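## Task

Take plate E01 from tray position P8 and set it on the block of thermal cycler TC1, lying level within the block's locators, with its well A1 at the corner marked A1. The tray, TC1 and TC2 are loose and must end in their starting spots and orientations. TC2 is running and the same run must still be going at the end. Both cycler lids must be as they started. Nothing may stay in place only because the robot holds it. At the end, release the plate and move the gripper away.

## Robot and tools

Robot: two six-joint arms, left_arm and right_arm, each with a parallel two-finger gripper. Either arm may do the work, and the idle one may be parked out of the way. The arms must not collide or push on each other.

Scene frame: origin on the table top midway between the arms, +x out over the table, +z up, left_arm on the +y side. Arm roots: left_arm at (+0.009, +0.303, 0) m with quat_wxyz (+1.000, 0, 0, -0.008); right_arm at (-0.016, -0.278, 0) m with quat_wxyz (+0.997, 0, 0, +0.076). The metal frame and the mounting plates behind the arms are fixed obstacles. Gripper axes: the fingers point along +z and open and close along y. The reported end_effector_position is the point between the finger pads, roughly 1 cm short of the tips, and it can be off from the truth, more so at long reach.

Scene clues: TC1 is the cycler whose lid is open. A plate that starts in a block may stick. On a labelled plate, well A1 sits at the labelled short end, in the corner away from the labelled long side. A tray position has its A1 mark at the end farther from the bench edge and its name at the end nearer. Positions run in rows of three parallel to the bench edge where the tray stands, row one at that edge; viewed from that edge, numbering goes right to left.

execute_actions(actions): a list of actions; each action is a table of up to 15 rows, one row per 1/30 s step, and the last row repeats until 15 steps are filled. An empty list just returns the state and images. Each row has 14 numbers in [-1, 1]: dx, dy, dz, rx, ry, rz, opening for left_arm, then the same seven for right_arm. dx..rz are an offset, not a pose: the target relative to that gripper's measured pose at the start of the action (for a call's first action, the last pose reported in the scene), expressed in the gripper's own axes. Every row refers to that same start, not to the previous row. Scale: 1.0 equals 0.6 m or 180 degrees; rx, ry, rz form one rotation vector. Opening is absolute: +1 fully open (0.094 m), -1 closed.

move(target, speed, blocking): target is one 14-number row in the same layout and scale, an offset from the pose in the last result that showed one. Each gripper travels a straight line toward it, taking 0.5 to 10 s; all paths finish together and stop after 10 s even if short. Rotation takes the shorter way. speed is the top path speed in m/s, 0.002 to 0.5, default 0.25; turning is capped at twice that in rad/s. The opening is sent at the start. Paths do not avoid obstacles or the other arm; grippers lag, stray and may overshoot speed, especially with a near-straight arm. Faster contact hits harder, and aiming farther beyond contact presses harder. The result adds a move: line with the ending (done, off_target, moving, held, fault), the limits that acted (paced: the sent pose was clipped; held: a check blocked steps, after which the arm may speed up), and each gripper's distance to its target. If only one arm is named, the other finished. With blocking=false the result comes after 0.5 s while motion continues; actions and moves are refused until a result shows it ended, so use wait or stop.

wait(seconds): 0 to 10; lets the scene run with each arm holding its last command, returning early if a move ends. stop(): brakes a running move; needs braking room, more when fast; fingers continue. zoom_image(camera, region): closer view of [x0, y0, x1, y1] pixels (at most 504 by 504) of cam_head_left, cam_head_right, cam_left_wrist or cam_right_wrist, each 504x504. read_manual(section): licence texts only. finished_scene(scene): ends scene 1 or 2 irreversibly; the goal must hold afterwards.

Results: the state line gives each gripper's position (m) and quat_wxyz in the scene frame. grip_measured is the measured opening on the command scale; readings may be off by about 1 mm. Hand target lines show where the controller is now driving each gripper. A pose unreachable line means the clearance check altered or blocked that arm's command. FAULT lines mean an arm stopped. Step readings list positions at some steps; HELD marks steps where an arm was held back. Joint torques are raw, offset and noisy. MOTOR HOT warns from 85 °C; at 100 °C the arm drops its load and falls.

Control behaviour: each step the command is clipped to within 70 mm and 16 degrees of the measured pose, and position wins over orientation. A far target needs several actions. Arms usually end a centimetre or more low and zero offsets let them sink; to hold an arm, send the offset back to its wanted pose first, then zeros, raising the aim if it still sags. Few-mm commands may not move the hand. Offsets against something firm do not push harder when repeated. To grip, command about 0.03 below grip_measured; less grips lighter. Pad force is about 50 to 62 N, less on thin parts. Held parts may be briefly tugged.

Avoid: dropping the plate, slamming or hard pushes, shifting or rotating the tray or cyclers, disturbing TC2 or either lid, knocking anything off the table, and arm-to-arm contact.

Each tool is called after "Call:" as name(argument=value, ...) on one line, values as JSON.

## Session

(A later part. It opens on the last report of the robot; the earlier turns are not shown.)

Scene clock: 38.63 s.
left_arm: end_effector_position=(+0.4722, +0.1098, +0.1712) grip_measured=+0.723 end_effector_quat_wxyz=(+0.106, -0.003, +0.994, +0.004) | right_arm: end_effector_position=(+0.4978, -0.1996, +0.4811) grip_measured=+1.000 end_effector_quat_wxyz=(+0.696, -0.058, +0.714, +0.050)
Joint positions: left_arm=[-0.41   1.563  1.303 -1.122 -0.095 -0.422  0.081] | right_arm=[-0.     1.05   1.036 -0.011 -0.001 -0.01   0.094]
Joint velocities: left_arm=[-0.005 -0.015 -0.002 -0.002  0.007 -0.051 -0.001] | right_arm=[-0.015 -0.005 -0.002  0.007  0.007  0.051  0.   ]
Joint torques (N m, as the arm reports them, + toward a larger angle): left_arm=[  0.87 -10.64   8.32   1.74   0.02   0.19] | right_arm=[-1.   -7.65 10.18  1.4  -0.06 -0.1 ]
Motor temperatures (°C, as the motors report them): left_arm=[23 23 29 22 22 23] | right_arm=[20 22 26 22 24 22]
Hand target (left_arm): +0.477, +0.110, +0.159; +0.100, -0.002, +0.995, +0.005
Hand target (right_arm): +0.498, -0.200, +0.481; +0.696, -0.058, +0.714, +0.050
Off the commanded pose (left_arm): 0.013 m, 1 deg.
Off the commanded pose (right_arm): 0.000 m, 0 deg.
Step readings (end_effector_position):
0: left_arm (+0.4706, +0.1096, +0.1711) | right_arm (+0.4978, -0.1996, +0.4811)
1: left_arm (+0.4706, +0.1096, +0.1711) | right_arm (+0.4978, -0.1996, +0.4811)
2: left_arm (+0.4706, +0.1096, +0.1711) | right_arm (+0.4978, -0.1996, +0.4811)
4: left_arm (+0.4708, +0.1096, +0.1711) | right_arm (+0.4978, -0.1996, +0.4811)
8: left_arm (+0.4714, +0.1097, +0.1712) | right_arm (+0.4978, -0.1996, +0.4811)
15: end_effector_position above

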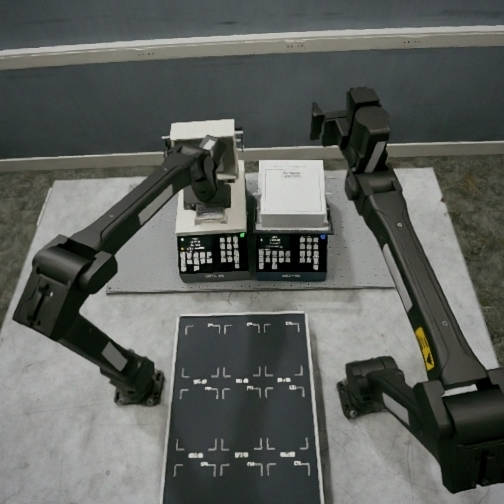

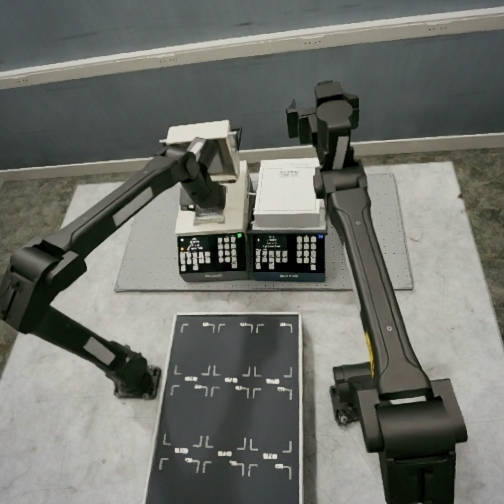

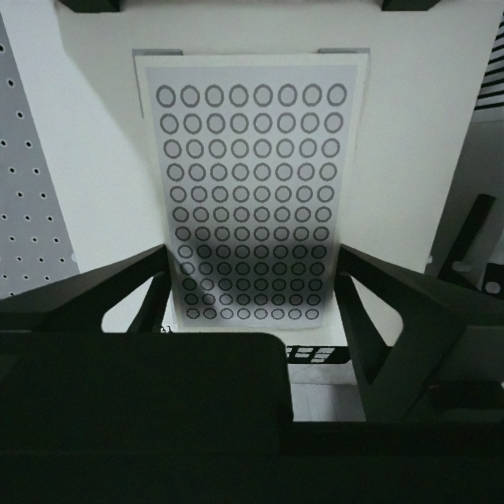

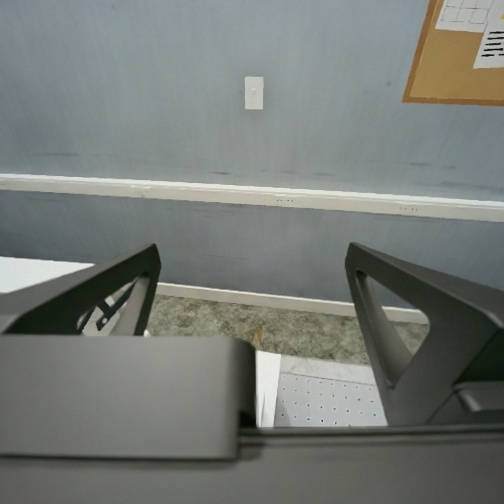

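Call:
execute_actions(actions=[[[0,0,0.008,0,0.003,0.002,0.685,0,0,0,0,0,0,1],[0,0,0.004,0,0.003,0.004,0.685,0,0,0,0,0,0,1],[0,0,0.002,0,0.003,0.006,0.685,0,0,0,0,0,0,1],[0,0,0.002,0,0.003,0.007,0.685,0,0,0,0,0,0,1],[0,0,0.002,0,0.003,0.008,0.685,0,0,0,0,0,0,1],[0,0,0.002,0,0.003,0.0085,0.685,0,0,0,0,0,0,1]]])

Call:
zoom_image(camera="cam_left_wrist", region=[100, 20, 400, 140])

Scene clock: 40.13 s.
left_arm: end_effector_position=(+0.4721, +0.1098, +0.1711) grip_measured=+0.723 end_effector_quat_wxyz=(+0.105, +0.003, +0.994, +0.005) | right_arm: end_effector_position=(+0.4978, -0.1996, +0.4811) grip_measured=+1.000 end_effector_quat_wxyz=(+0.696, -0.058, +0.714, +0.050)
Joint positions: left_arm=[-0.41   1.563  1.303 -1.122 -0.095 -0.41   0.081] | right_arm=[-0.     1.05   1.036 -0.011 -0.001 -0.01   0.094]
Joint velocities: left_arm=[-0.015  0.005 -0.002 -0.022  0.095  0.037 -0.001] | right_arm=[ 0.005 -0.005 -0.007 -0.012  0.007  0.051  0.   ]
Joint torques (N m, as the arm reports them, + toward a larger angle): left_arm=[  0.4  -12.07   8.98   0.87   0.     0.26] | right_arm=[-0.1  -8.04 10.07  1.29 -0.13 -0.09]
Motor temperatures (°C, as the motors report them): left_arm=[23 23 29 22 22 23] | right_arm=[20 22 26 22 24 22]
Hand target (left_arm): +0.472, +0.110, +0.170; +0.101, +0.011, +0.995, +0.005
Hand target (right_arm): +0.498, -0.200, +0.481; +0.696, -0.058, +0.714, +0.050
Off the commanded pose (left_arm): 0.001 m, 1 deg.
Off the commanded pose (right_arm): 0.000 m, 0 deg.
Step readings (end_effector_position):
0: left_arm (+0.4722, +0.1098, +0.1712) | right_arm (+0.4978, -0.1996, +0.4811)
1: left_arm (+0.4722, +0.1098, +0.1712) | right_arm (+0.4978, -0.1996, +0.4811)
2: left_arm (+0.4722, +0.1098, +0.1712) | right_arm (+0.4978, -0.1996, +0.4811)
4: left_arm (+0.4721, +0.1098, +0.1711) | right_arm (+0.4978, -0.1996, +0.4811)
8: left_arm (+0.4721, +0.1098, +0.1711) | right_arm (+0.4978, -0.1996, +0.4811)
15: end_effector_position above

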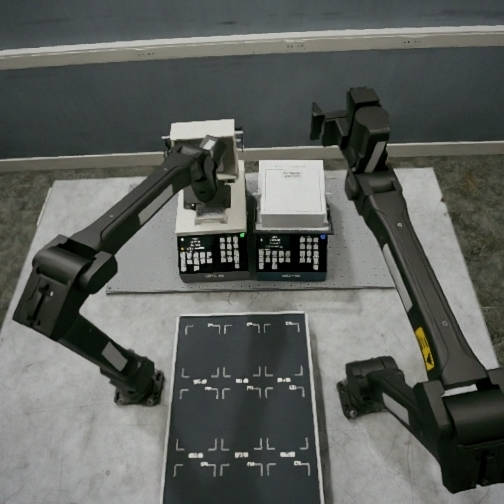

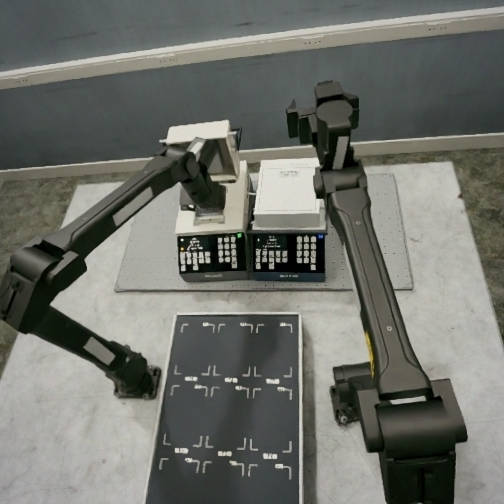

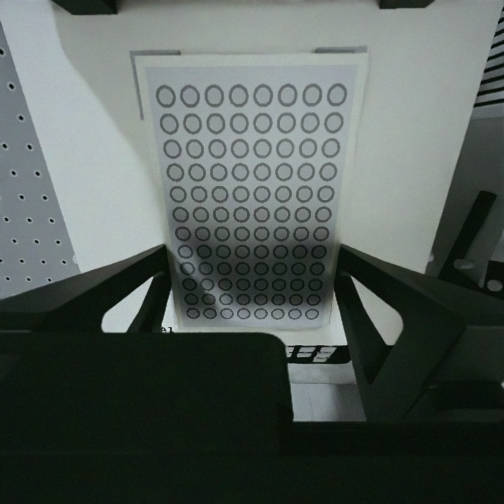

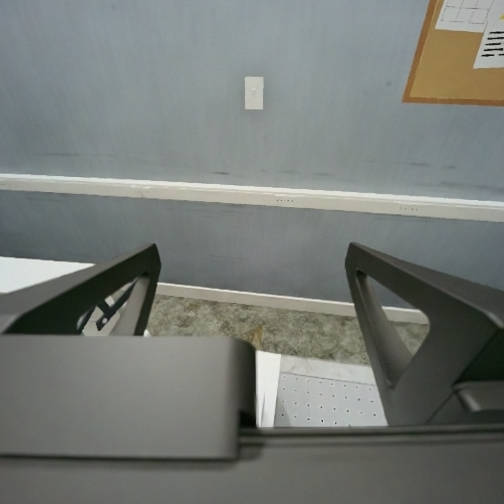

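Region (100, 20, 400, 140) of cam_left_wrist's 504x504 image, scaled by 1.680, with more detail than that image has; it fills the top 202 rows of this view, and the rest is white.

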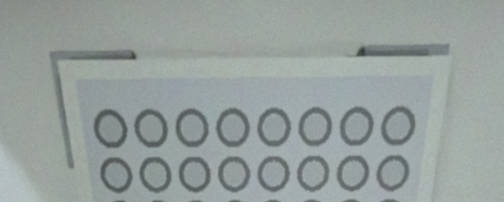

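Call:
execute_actions(actions=[[[-0.001,0.002,0.002,0,0.003,0,0.685,0,0,0,0,0,0,1],[-0.002,0.004,0.002,0,0.003,0,0.685,0,0,0,0,0,0,1],[-0.003,0.006,0.003,0,0.003,0,0.685,0,0,0,0,0,0,1],[-0.0033,0.0077,0.003,0,0.003,0,0.685,0,0,0,0,0,0,1]]])

Call:
zoom_image(camera="cam_left_wrist", region=[100, 20, 400, 140])

Scene clock: 41.27 s.
left_arm: end_effector_position=(+0.4726, +0.1110, +0.1711) grip_measured=+0.723 end_effector_quat_wxyz=(+0.105, +0.002, +0.994, +0.004) | right_arm: end_effector_position=(+0.4978, -0.1996, +0.4811) grip_measured=+1.000 end_effector_quat_wxyz=(+0.696, -0.058, +0.714, +0.050)
Joint positions: left_arm=[-0.406  1.563  1.303 -1.122 -0.092 -0.41   0.081] | right_arm=[-0.     1.05   1.036 -0.011 -0.001 -0.01   0.094]
Joint velocities: left_arm=[ 0.005 -0.005  0.012  0.012 -0.154 -0.095  0.001] | right_arm=[-0.005 -0.005  0.012 -0.007  0.051  0.037  0.   ]
Joint torques (N m, as the arm reports them, + toward a larger angle): left_arm=[  1.14 -11.91   9.01   0.92   0.02   0.25] | right_arm=[-0.63 -8.34 10.04  1.4  -0.1  -0.07]
Motor temperatures (°C, as the motors report them): left_arm=[23 23 29 22 22 23] | right_arm=[20 22 26 22 24 22]
Hand target (left_arm): +0.474, +0.114, +0.170; +0.101, +0.003, +0.995, +0.004
Hand target (right_arm): +0.498, -0.200, +0.481; +0.696, -0.058, +0.714, +0.050
Off the commanded pose (left_arm): 0.004 m, 1 deg.
Off the commanded pose (right_arm): 0.000 m, 0 deg.
Step readings (end_effector_position):
0: left_arm (+0.4721, +0.1098, +0.1711) | right_arm (+0.4978, -0.1996, +0.4811)
1: left_arm (+0.4721, +0.1098, +0.1711) | right_arm (+0.4978, -0.1996, +0.4811)
2: left_arm (+0.4721, +0.1098, +0.1711) | right_arm (+0.4978, -0.1996, +0.4811)
4: left_arm (+0.4722, +0.1100, +0.1711) | right_arm (+0.4978, -0.1996, +0.4811)
8: left_arm (+0.4725, +0.1109, +0.1711) | right_arm (+0.4978, -0.1996, +0.4811)
15: end_effector_position above

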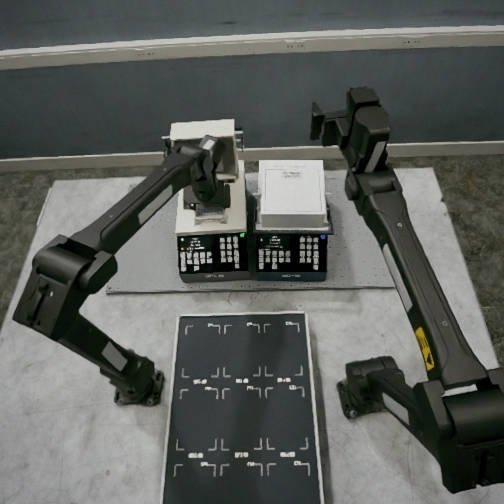

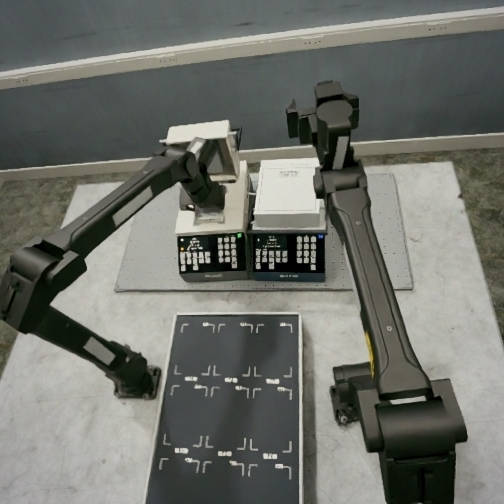

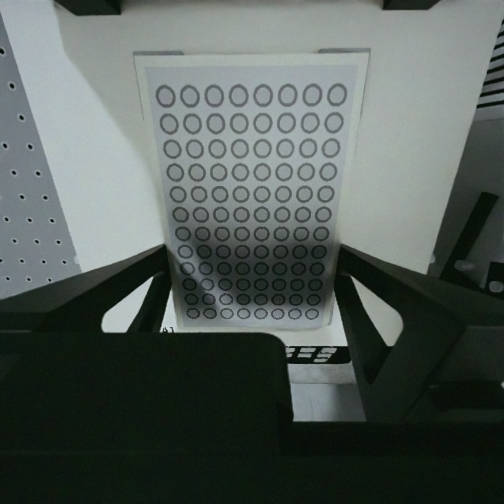

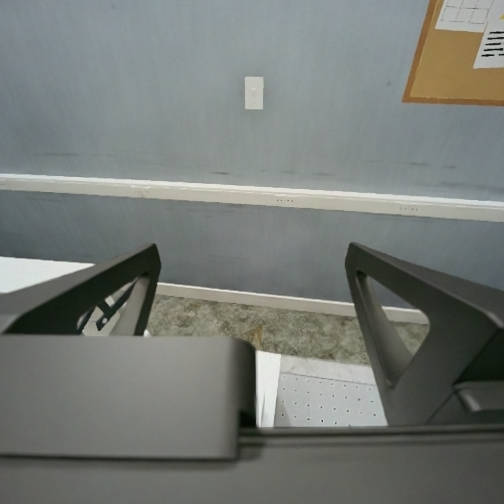

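Region (100, 20, 400, 140) of cam_left_wrist's 504x504 image, scaled by 1.680, with more detail than that image has; it fills the top 202 rows of this view, and the rest is white.

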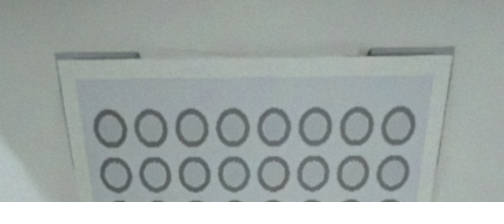

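Call:
execute_actions(actions=[[[0,0,0.006,0,0.004,0,0.685,0,0,0,0,0,0,1],[0,-0.001,0.009,0,0.005,0,0.685,0,0,0,0,0,0,1],[0,-0.001,0.011,0,0.005,0,0.685,0,0,0,0,0,0,1],[0.0005,-0.001,0.013,0,0.005,0,0.685,0,0,0,0,0,0,1],[0.0005,-0.001,0.014,0,0.005,0,0.685,0,0,0,0,0,0,1],[0.0005,-0.001,0.015,0,0.005,0,0.685,0,0,0,0,0,0,1],[0.001,-0.0013,0.016,0,0.005,0,0.685,0,0,0,0,0,0,1],[0.001,-0.0013,0.017,0,0.005,0,0.685,0,0,0,0,0,0,1],[0.001,-0.0013,0.018,0,0.005,0,0.685,0,0,0,0,0,0,1],[0.001,-0.0013,0.019,0,0.005,0,0.685,0,0,0,0,0,0,1],[0.001,-0.0013,0.020,0,0.005,0,0.685,0,0,0,0,0,0,1]]])

Call:
zoom_image(camera="cam_left_wrist", region=[100, 20, 400, 140])

Scene clock: 43.07 s.
left_arm: end_effector_position=(+0.4716, +0.1109, +0.1696) grip_measured=+0.723 end_effector_quat_wxyz=(+0.103, +0.002, +0.995, +0.003) | right_arm: end_effector_position=(+0.4978, -0.1996, +0.4811) grip_measured=+1.000 end_effector_quat_wxyz=(+0.696, -0.058, +0.714, +0.050)
Joint positions: left_arm=[-0.406  1.563  1.301 -1.122 -0.089 -0.41   0.081] | right_arm=[-0.     1.05   1.036 -0.011 -0.001 -0.01   0.094]
Joint velocities: left_arm=[ 0.005 -0.015 -0.046  0.007  0.051 -0.081  0.   ] | right_arm=[ 0.005 -0.024  0.007 -0.002 -0.037  0.022  0.   ]
Joint torques (N m, as the arm reports them, + toward a larger angle): left_arm=[  0.54 -10.9    8.57   1.59   0.     0.15] | right_arm=[-0.63 -8.97 10.22  1.53 -0.08 -0.08]
Motor temperatures (°C, as the motors report them): left_arm=[23 23 29 22 22 23] | right_arm=[20 22 26 22 24 22]
Hand target (left_arm): +0.474, +0.110, +0.159; +0.097, +0.002, +0.995, +0.004
Hand target (right_arm): +0.498, -0.200, +0.481; +0.696, -0.058, +0.714, +0.050
Off the commanded pose (left_arm): 0.011 m, 1 deg.
Off the commanded pose (right_arm): 0.000 m, 0 deg.
Step readings (end_effector_position):
0: left_arm (+0.4726, +0.1110, +0.1711) | right_arm (+0.4978, -0.1996, +0.4811)
1: left_arm (+0.4726, +0.1109, +0.1711) | right_arm (+0.4978, -0.1996, +0.4811)
2: left_arm (+0.4725, +0.1107, +0.1711) | right_arm (+0.4978, -0.1996, +0.4811)
4: left_arm (+0.4724, +0.1106, +0.1711) | right_arm (+0.4978, -0.1996, +0.4811)
8: left_arm (+0.4724, +0.1106, +0.1711) | right_arm (+0.4978, -0.1996, +0.4811)
15: end_effector_position above

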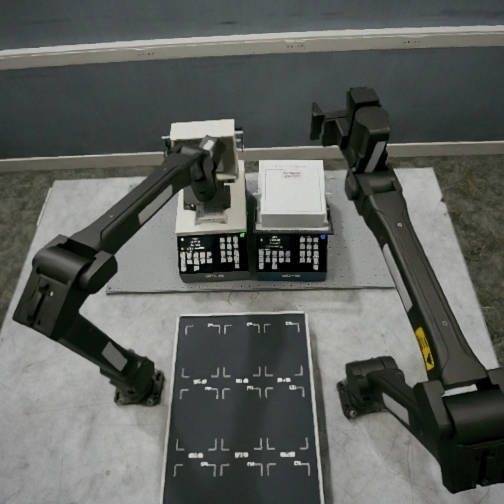

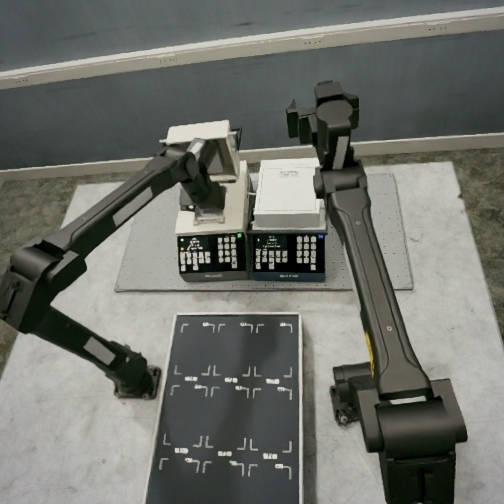

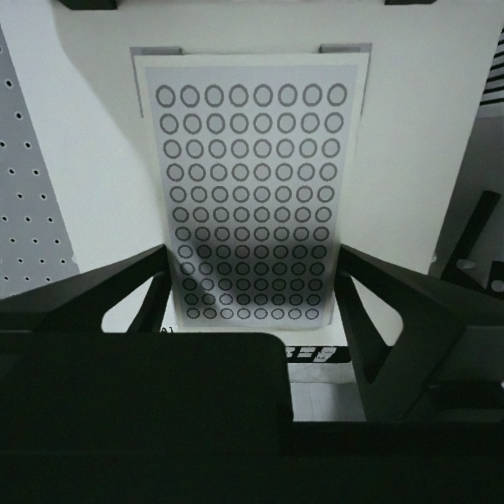

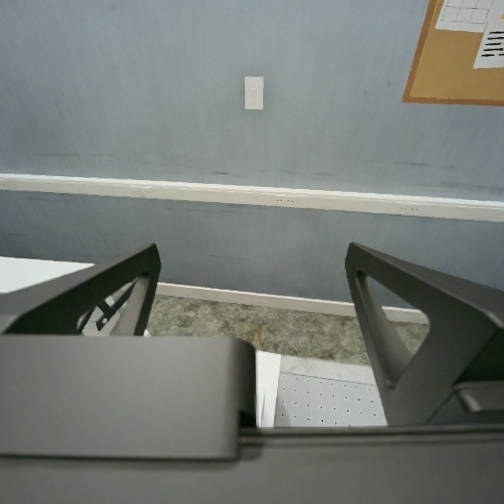

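Region (100, 20, 400, 140) of cam_left_wrist's 504x504 image, scaled by 1.680, with more detail than that image has; it fills the top 202 rows of this view, and the rest is white.

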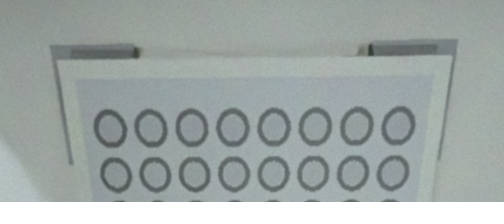

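Still moving; check.

Call:
execute_actions(actions=[])

Call:
zoom_image(camera="cam_left_wrist", region=[100, 20, 400, 140])

Scene clock: 43.30 s.
left_arm: end_effector_position=(+0.4712, +0.1111, +0.1682) grip_measured=+0.723 end_effector_quat_wxyz=(+0.101, +0.002, +0.995, +0.004) | right_arm: end_effector_position=(+0.4978, -0.1996, +0.4811) grip_measured=+1.000 end_effector_quat_wxyz=(+0.696, -0.058, +0.714, +0.050)
Joint positions: left_arm=[-0.406  1.565  1.299 -1.122 -0.089 -0.41   0.081] | right_arm=[-0.     1.05   1.036 -0.011 -0.001 -0.01   0.094]
Joint velocities: left_arm=[ 0.005 -0.005 -0.002  0.002  0.037 -0.037 -0.   ] | right_arm=[-0.015 -0.005 -0.007 -0.002 -0.066 -0.081  0.   ]
Joint torques (N m, as the arm reports them, + toward a larger angle): left_arm=[  0.69 -10.84   8.53   1.56   0.01   0.14] | right_arm=[-0.76 -8.43 10.13  1.3  -0.12 -0.1 ]
Motor temperatures (°C, as the motors report them): left_arm=[23 23 29 22 22 23] | right_arm=[20 22 26 22 24 22]
Hand target (left_arm): +0.474, +0.110, +0.159; +0.097, +0.002, +0.995, +0.004
Hand target (right_arm): +0.498, -0.200, +0.481; +0.696, -0.058, +0.714, +0.050
Off the commanded pose (left_arm): 0.010 m, 0 deg.
Off the commanded pose (right_arm): 0.000 m, 0 deg.

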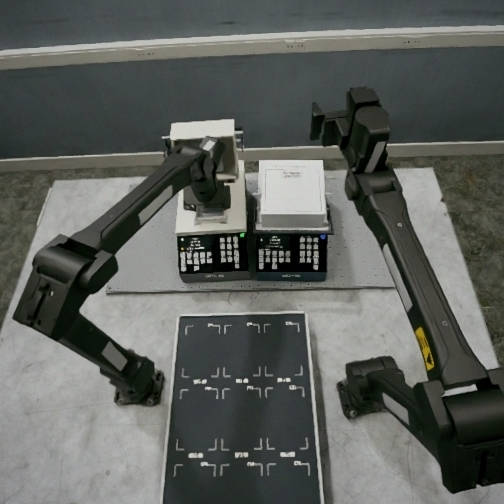

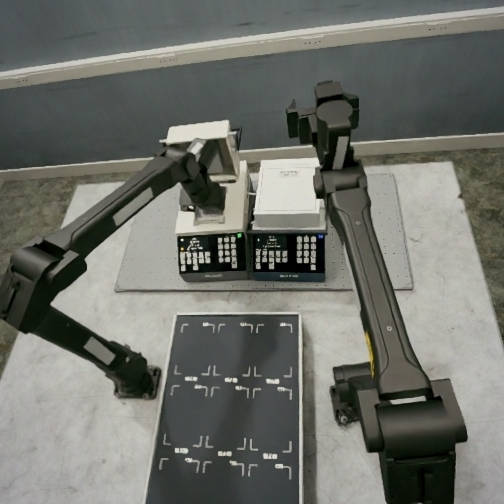

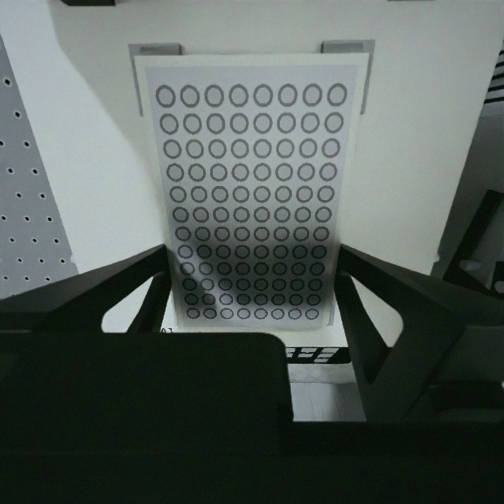

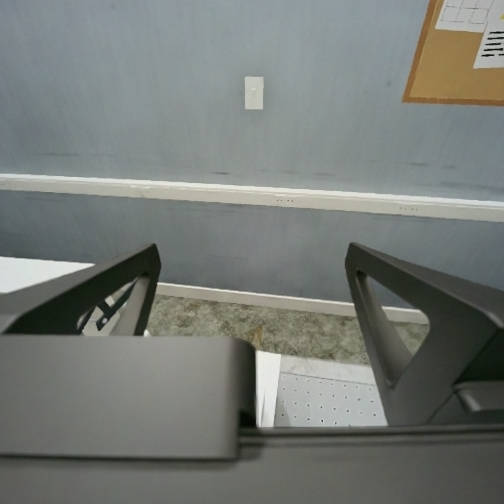

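Region (100, 20, 400, 140) of cam_left_wrist's 504x504 image, scaled by 1.680, with more detail than that image has; it fills the top 202 rows of this view, and the rest is white.

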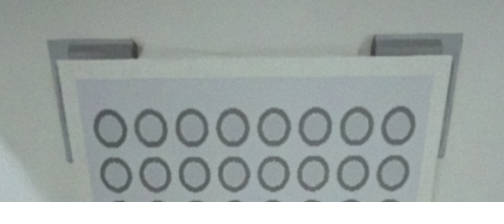

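Call:
execute_actions(actions=[[[-0.002,-0.002,0.017,0,0.002,0,0.685,0,0,0,0,0,0,1],[-0.0025,-0.0025,0.018,0,0.002,0,0.685,0,0,0,0,0,0,1],[-0.003,-0.003,0.019,0,0.002,0,0.685,0,0,0,0,0,0,1],[-0.003,-0.003,0.020,0,0.002,0,0.685,0,0,0,0,0,0,1],[-0.003,-0.003,0.021,0,0.002,0,0.685,0,0,0,0,0,0,1],[-0.003,-0.0033,0.022,0,0.002,0,0.685,0,0,0,0,0,0,1],[-0.003,-0.0033,0.023,0,0.002,0,0.685,0,0,0,0,0,0,1]]])

Call:
zoom_image(camera="cam_left_wrist", region=[100, 20, 400, 140])

Scene clock: 44.30 s.
left_arm: end_effector_position=(+0.4718, +0.1108, +0.1667) grip_measured=+0.723 end_effector_quat_wxyz=(+0.103, +0.002, +0.995, +0.003) | right_arm: end_effector_position=(+0.4978, -0.1996, +0.4811) grip_measured=+1.000 end_effector_quat_wxyz=(+0.696, -0.058, +0.714, +0.050)
Joint positions: left_arm=[-0.406  1.566  1.296 -1.115 -0.089 -0.41   0.081] | right_arm=[-0.     1.05   1.036 -0.011 -0.001 -0.01   0.094]
Joint velocities: left_arm=[-0.024  0.005 -0.002 -0.002 -0.037 -0.037  0.001] | right_arm=[-0.015 -0.015  0.002  0.002 -0.022  0.007  0.   ]
Joint torques (N m, as the arm reports them, + toward a larger angle): left_arm=[  0.52 -10.51   8.33   1.9   -0.04   0.14] | right_arm=[-1.04 -7.87 10.44  1.41 -0.12 -0.06]
Motor temperatures (°C, as the motors report them): left_arm=[23 23 29 22 22 23] | right_arm=[20 22 26 22 24 22]
Hand target (left_arm): +0.476, +0.109, +0.155; +0.098, +0.002, +0.995, +0.004
Hand target (right_arm): +0.498, -0.200, +0.481; +0.696, -0.058, +0.714, +0.050
Off the commanded pose (left_arm): 0.012 m, 1 deg.
Off the commanded pose (right_arm): 0.000 m, 0 deg.
Step readings (end_effector_position):
0: left_arm (+0.4712, +0.1111, +0.1682) | right_arm (+0.4978, -0.1996, +0.4811)
1: left_arm (+0.4714, +0.1110, +0.1683) | right_arm (+0.4978, -0.1996, +0.4811)
2: left_arm (+0.4715, +0.1110, +0.1683) | right_arm (+0.4978, -0.1996, +0.4811)
4: left_arm (+0.4718, +0.1109, +0.1680) | right_arm (+0.4978, -0.1996, +0.4811)
8: left_arm (+0.4718, +0.1108, +0.1667) | right_arm (+0.4978, -0.1996, +0.4811)
15: end_effector_position above

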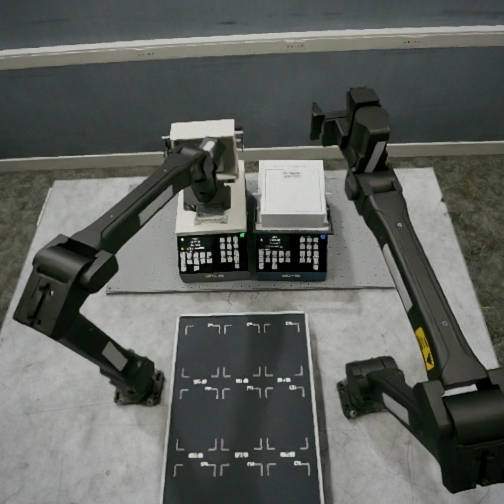

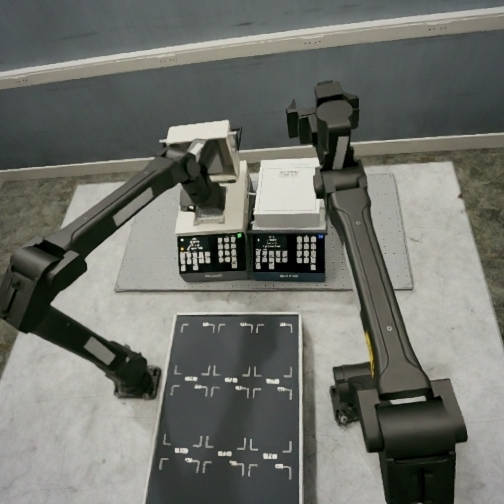

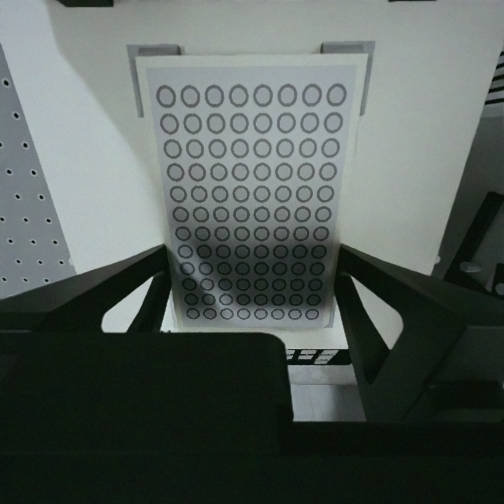

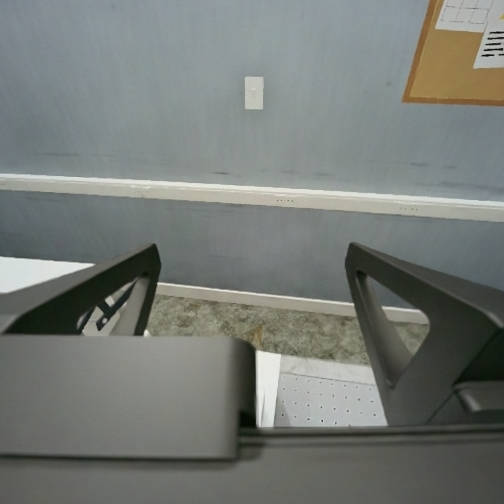

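Region (100, 20, 400, 140) of cam_left_wrist's 504x504 image, scaled by 1.680, with more detail than that image has; it fills the top 202 rows of this view, and the rest is white.

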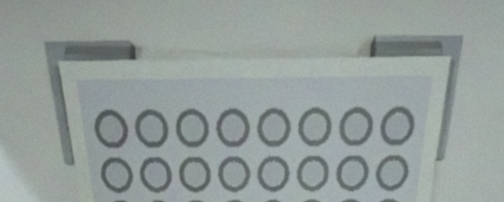

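Call:
execute_actions(actions=[[[-0.002,-0.002,0.021,0,0.004,0,0.685,0,0,0,0,0,0,1],[-0.001,-0.002,0.022,0,0.005,0,0.685,0,0,0,0,0,0,1],[0,-0.002,0.023,0,0.006,0,0.685,0,0,0,0,0,0,1],[0.0005,-0.002,0.024,0,0.007,0,0.685,0,0,0,0,0,0,1],[0.001,-0.002,0.025,0,0.008,0,0.685,0,0,0,0,0,0,1]]])

Call:
zoom_image(camera="cam_left_wrist", region=[100, 20, 400, 140])

Scene clock: 45.20 s.
left_arm: end_effector_position=(+0.4717, +0.1107, +0.1665) grip_measured=+0.723 end_effector_quat_wxyz=(+0.102, +0.002, +0.995, +0.003) | right_arm: end_effector_position=(+0.4978, -0.1996, +0.4811) grip_measured=+1.000 end_effector_quat_wxyz=(+0.696, -0.058, +0.714, +0.050)
Joint positions: left_arm=[-0.406  1.566  1.296 -1.115 -0.088 -0.41   0.081] | right_arm=[-0.     1.05   1.036 -0.011 -0.001 -0.01   0.094]
Joint velocities: left_arm=[ 0.005 -0.005 -0.002  0.002  0.051  0.007  0.   ] | right_arm=[ 0.005  0.005  0.007  0.017 -0.051 -0.066  0.   ]
Joint torques (N m, as the arm reports them, + toward a larger angle): left_arm=[  0.65 -10.1    8.47   1.46   0.27   0.13] | right_arm=[-1.24 -9.03 10.22  1.51 -0.07 -0.07]
Motor temperatures (°C, as the motors report them): left_arm=[23 23 29 22 22 23] | right_arm=[20 22 26 22 24 22]
Hand target (left_arm): +0.474, +0.110, +0.152; +0.090, +0.002, +0.996, +0.003
Hand target (right_arm): +0.498, -0.200, +0.481; +0.696, -0.058, +0.714, +0.050
Off the commanded pose (left_arm): 0.015 m, 1 deg.
Off the commanded pose (right_arm): 0.000 m, 0 deg.
Step readings (end_effector_position):
0: left_arm (+0.4718, +0.1108, +0.1667) | right_arm (+0.4978, -0.1996, +0.4811)
1: left_arm (+0.4718, +0.1108, +0.1667) | right_arm (+0.4978, -0.1996, +0.4811)
2: left_arm (+0.4718, +0.1108, +0.1667) | right_arm (+0.4978, -0.1996, +0.4811)
4: left_arm (+0.4717, +0.1107, +0.1665) | right_arm (+0.4978, -0.1996, +0.4811)
8: left_arm (+0.4717, +0.1107, +0.1665) | right_arm (+0.4978, -0.1996, +0.4811)
15: end_effector_position above

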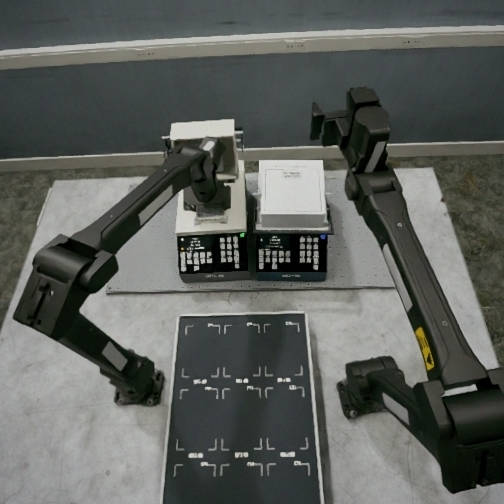

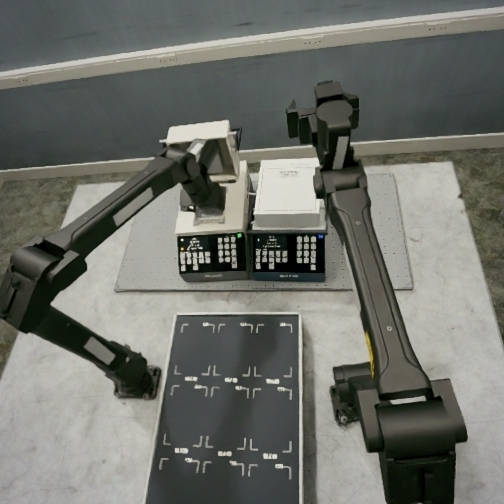

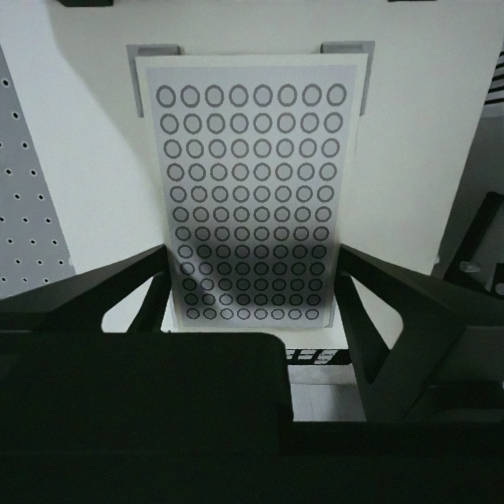

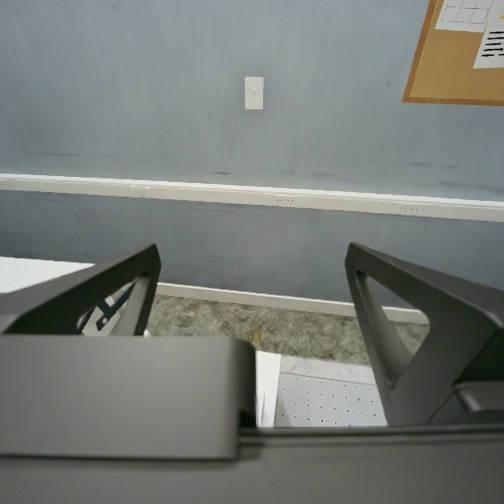

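Region (100, 20, 400, 140) of cam_left_wrist's 504x504 image, scaled by 1.680, with more detail than that image has; it fills the top 202 rows of this view, and the rest is white.

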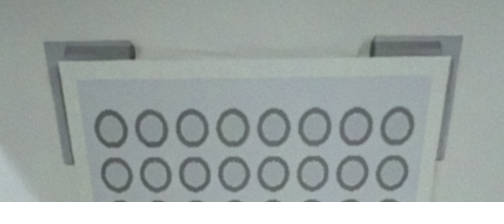

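Seems seated (or nearly). Release gradually.

Call:
execute_actions(actions=[[[0,0,0.015,0,0.003,0,0.685,0,0,0,0,0,0,1],[0,0,0.008,0,0.001,0,0.69,0,0,0,0,0,0,1],[0,0,0.003,0,0,0,0.70,0,0,0,0,0,0,1],[0,0,0,0,0,0,0.71,0,0,0,0,0,0,1],[0,0,0,0,0,0,0.72,0,0,0,0,0,0,1],[0,0,0,0,0,0,0.73,0,0,0,0,0,0,1],[0,0,0,0,0,0,0.75,0,0,0,0,0,0,1],[0,0,0,0,0,0,0.78,0,0,0,0,0,0,1],[0,0,0,0,0,0,0.82,0,0,0,0,0,0,1],[0,0,0,0,0,0,0.87,0,0,0,0,0,0,1],[0,0,0,0,0,0,0.92,0,0,0,0,0,0,1],[0,0,0,0,0,0,0.96,0,0,0,0,0,0,1],[0,0,0,0,0,0,1,0,0,0,0,0,0,1]]])

Call:
zoom_image(camera="cam_left_wrist", region=[100, 20, 400, 340])

Scene clock: 46.20 s.
left_arm: end_effector_position=(+0.4717, +0.1107, +0.1665) grip_measured=+1.000 end_effector_quat_wxyz=(+0.102, +0.002, +0.995, +0.003) | right_arm: end_effector_position=(+0.4978, -0.1996, +0.4811) grip_measured=+1.000 end_effector_quat_wxyz=(+0.696, -0.058, +0.714, +0.050)
Joint positions: left_arm=[-0.406  1.566  1.296 -1.115 -0.088 -0.41   0.094] | right_arm=[-0.     1.05   1.036 -0.011 -0.001 -0.01   0.094]
Joint velocities: left_arm=[ 0.005 -0.005 -0.002  0.002 -0.007 -0.022  0.   ] | right_arm=[ 0.005  0.015 -0.012 -0.007  0.007  0.037  0.   ]
Joint torques (N m, as the arm reports them, + toward a larger angle): left_arm=[  0.3  -12.63   8.57   1.17  -0.16   0.12] | right_arm=[-1.5  -7.74 10.23  1.29 -0.1  -0.06]
Motor temperatures (°C, as the motors report them): left_arm=[23 23 29 22 22 23] | right_arm=[20 22 26 22 24 22]
Hand target (left_arm): +0.472, +0.111, +0.167; +0.102, +0.002, +0.995, +0.003
Hand target (right_arm): +0.498, -0.200, +0.481; +0.696, -0.058, +0.714, +0.050
Off the commanded pose (left_arm): 0.000 m, 0 deg.
Off the commanded pose (right_arm): 0.000 m, 0 deg.
Step readings (end_effector_position):
0: left_arm (+0.4717, +0.1107, +0.1665) | right_arm (+0.4978, -0.1996, +0.4811)
1: left_arm (+0.4717, +0.1107, +0.1665) | right_arm (+0.4978, -0.1996, +0.4811)
2: left_arm (+0.4717, +0.1107, +0.1665) | right_arm (+0.4978, -0.1996, +0.4811)
4: left_arm (+0.4717, +0.1107, +0.1665) | right_arm (+0.4978, -0.1996, +0.4811)
8: left_arm (+0.4717, +0.1107, +0.1665) | right_arm (+0.4978, -0.1996, +0.4811)
15: end_effector_position above

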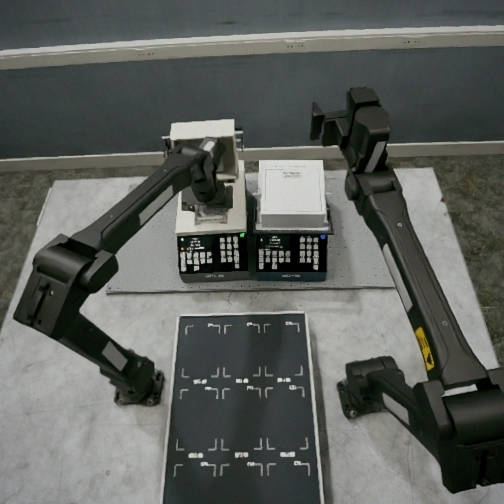

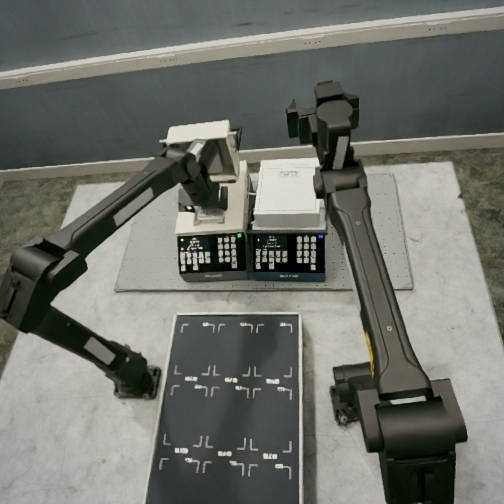

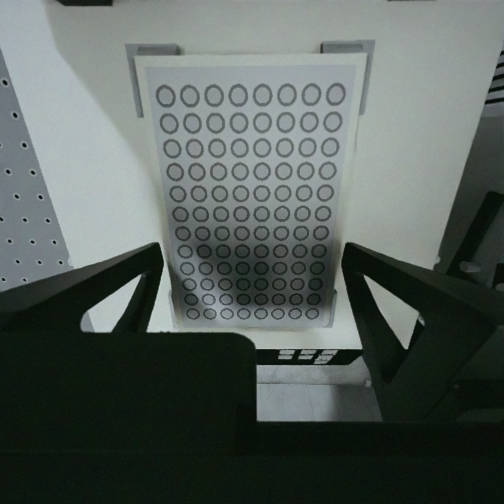

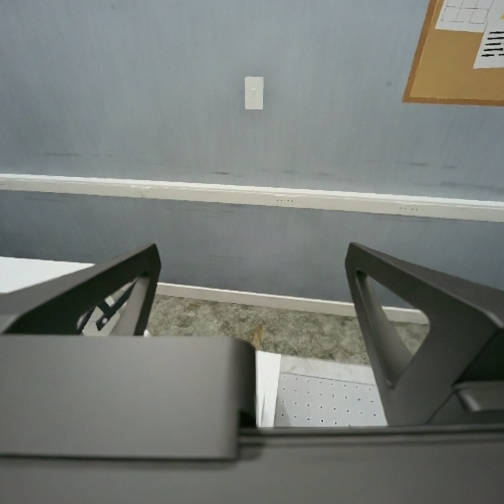

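Region (100, 20, 400, 340) of cam_left_wrist's 504x504 image, scaled by 1.575, with more detail than that image has; it fills the left 472 columns of this view, and the rest is white.

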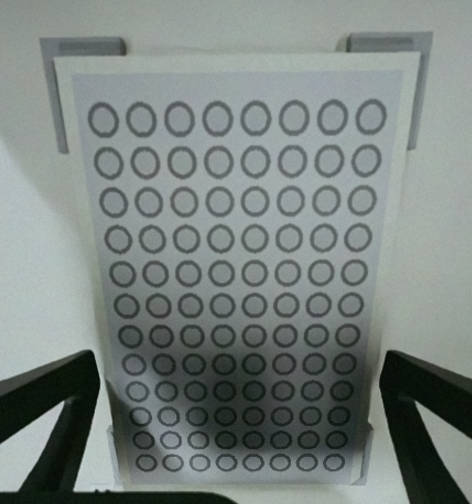

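Call:
move(target=[-0.0075,0.0072,-0.119,0.0186,-0.044,-0.004,1,0,0,0,0,0,0,1], speed=0.12)

Scene clock: 47.77 s.
left_arm: end_effector_position=(+0.4598, +0.1161, +0.2270) grip_measured=+1.000 end_effector_quat_wxyz=(+0.160, -0.001, +0.987, -0.023) | right_arm: end_effector_position=(+0.4978, -0.1996, +0.4811) grip_measured=+1.000 end_effector_quat_wxyz=(+0.696, -0.058, +0.714, +0.050)
Joint positions: left_arm=[-0.406  1.427  1.284 -1.115 -0.089 -0.41   0.094] | right_arm=[-0.     1.05   1.036 -0.011 -0.001 -0.01   0.094]
Joint velocities: left_arm=[ 0.005  0.005 -0.007 -0.022  0.037  0.007  0.   ] | right_arm=[-0.015 -0.015 -0.002 -0.012  0.066  0.051  0.   ]
Joint torques (N m, as the arm reports them, + toward a larger angle): left_arm=[  0.2  -12.25   9.52   1.44  -0.32   0.13] | right_arm=[-0.84 -7.38 10.3   1.44 -0.08 -0.09]
Motor temperatures (°C, as the motors report them): left_arm=[23 23 29 22 22 23] | right_arm=[20 22 26 22 24 22]
Hand target (left_arm): +0.461, +0.115, +0.237; +0.171, -0.001, +0.985, -0.026
Hand target (right_arm): +0.498, -0.200, +0.481; +0.696, -0.058, +0.714, +0.050
Off the commanded pose (left_arm): 0.011 m, 1 deg.
Off the commanded pose (right_arm): 0.000 m, 0 deg.
move: off_target (left_arm)

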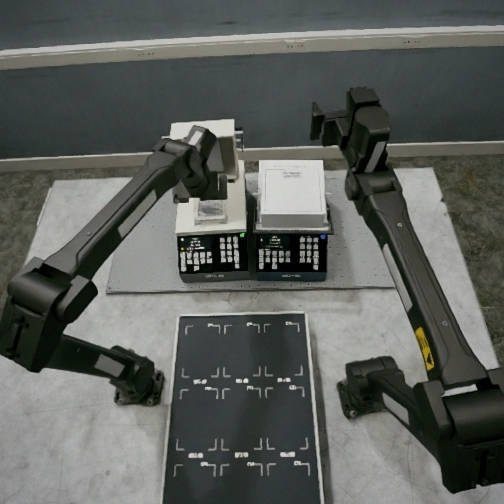

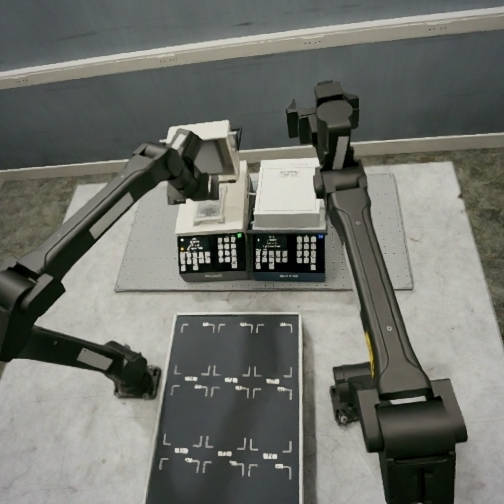

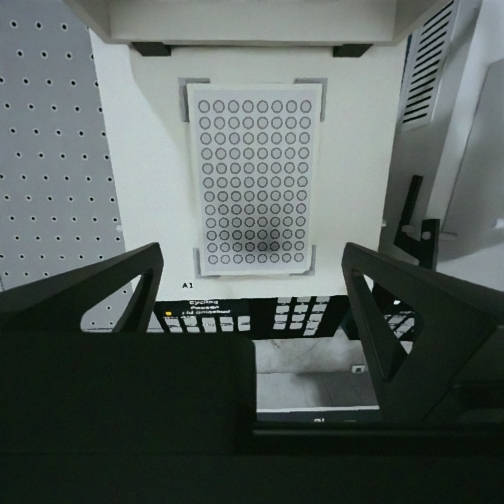

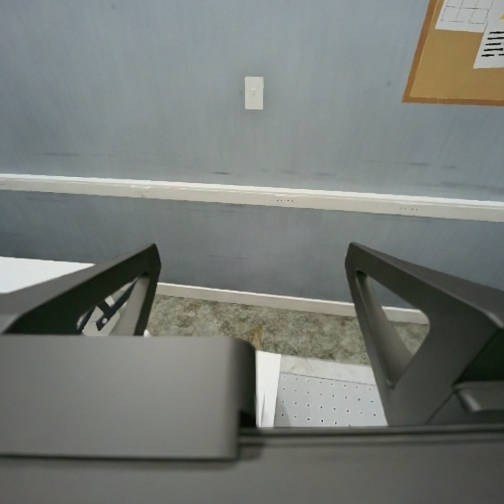

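Call:
zoom_image(camera="cam_left_wrist", region=[150, 60, 360, 330])

Region (150, 60, 360, 330) of cam_left_wrist's 504x504 image, scaled by 1.867, with more detail than that image has.

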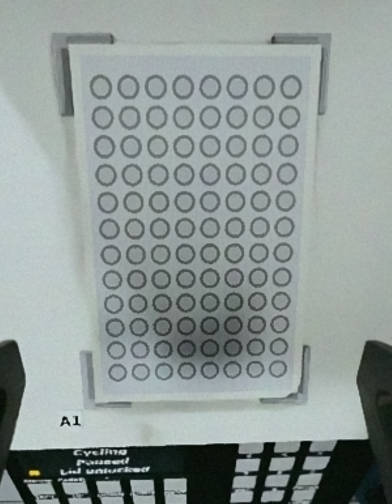

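Call:
move(target=[0.21,0.2,-0.158,0,0,0,1,0,0,0,0,0,0,1], speed=0.25)

Call:
zoom_image(camera="cam_head_right", region=[160, 120, 340, 290])

Scene clock: 49.70 s.
left_arm: end_effector_position=(+0.3097, +0.2354, +0.2700) grip_measured=+1.000 end_effector_quat_wxyz=(+0.164, -0.007, +0.986, -0.025) | right_arm: end_effector_position=(+0.4978, -0.1996, +0.4811) grip_measured=+1.000 end_effector_quat_wxyz=(+0.696, -0.058, +0.714, +0.050)
Joint positions: left_arm=[-0.22   0.924  0.999 -1.315 -0.03  -0.246  0.094] | right_arm=[-0.     1.05   1.036 -0.011 -0.001 -0.01   0.094]
Joint velocities: left_arm=[-0.005 -0.024 -0.012 -0.012 -0.007 -0.066  0.   ] | right_arm=[ 0.005 -0.005 -0.012 -0.007 -0.022  0.007  0.   ]
Joint torques (N m, as the arm reports them, + toward a larger angle): left_arm=[ 0.5  -3.29  9.06  1.01  0.06  0.28] | right_arm=[-0.54 -8.22 10.29  1.42 -0.06 -0.12]
Motor temperatures (°C, as the motors report them): left_arm=[23 23 29 22 22 23] | right_arm=[20 22 26 22 24 22]
Hand target (left_arm): +0.308, +0.237, +0.269; +0.160, -0.001, +0.987, -0.024
Hand target (right_arm): +0.498, -0.200, +0.481; +0.696, -0.058, +0.714, +0.050
Off the commanded pose (left_arm): 0.004 m, 1 deg.
Off the commanded pose (right_arm): 0.000 m, 0 deg.
move: done

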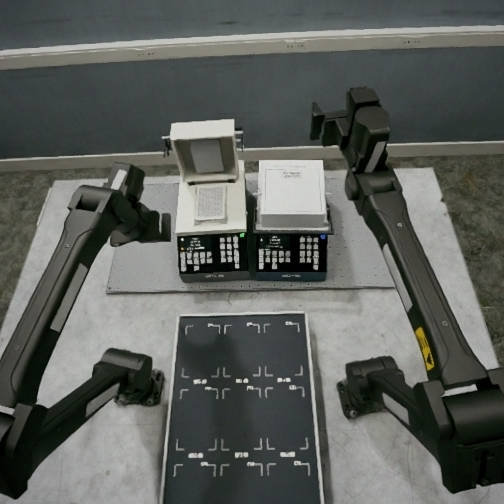

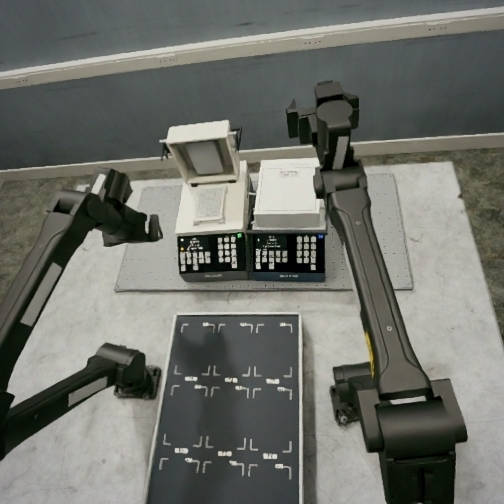

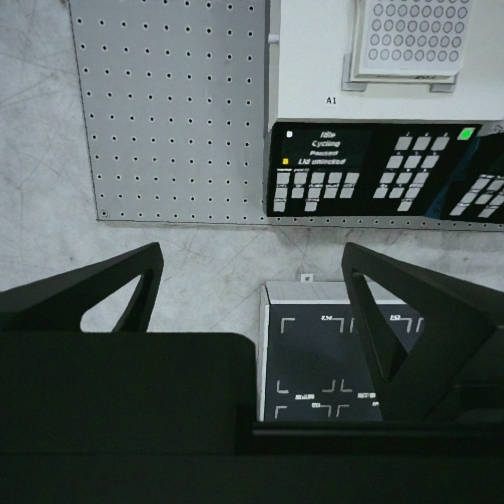

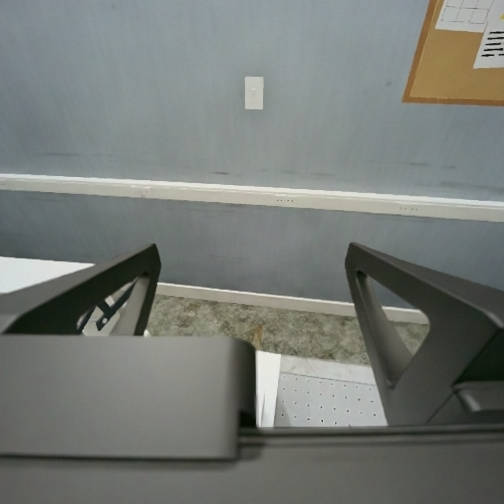

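Region (160, 120, 340, 290) of cam_head_right's 504x504 image, scaled by 2.800, with more detail than that image has.

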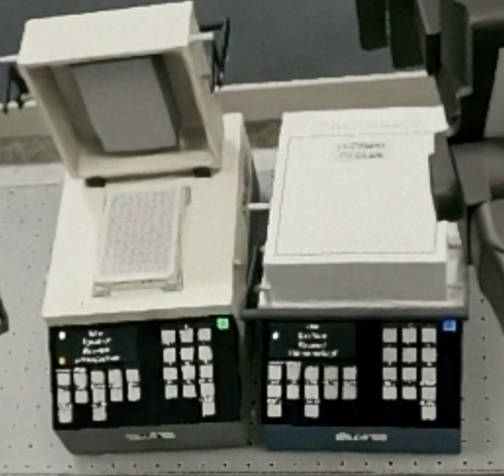

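Call:
zoom_image(camera="cam_left_wrist", region=[320, 0, 500, 110])

Region (320, 0, 500, 110) of cam_left_wrist's 504x504 image, scaled by 2.800, with more detail than that image has.

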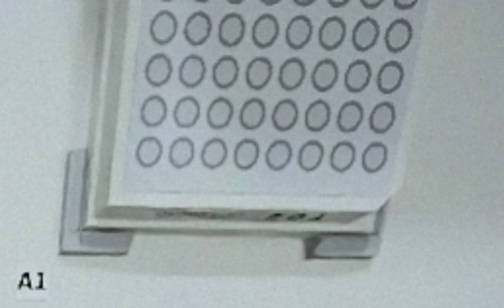

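The plate is seated.

Call:
finished_scene(scene=2)

The scene is finished: the task was done.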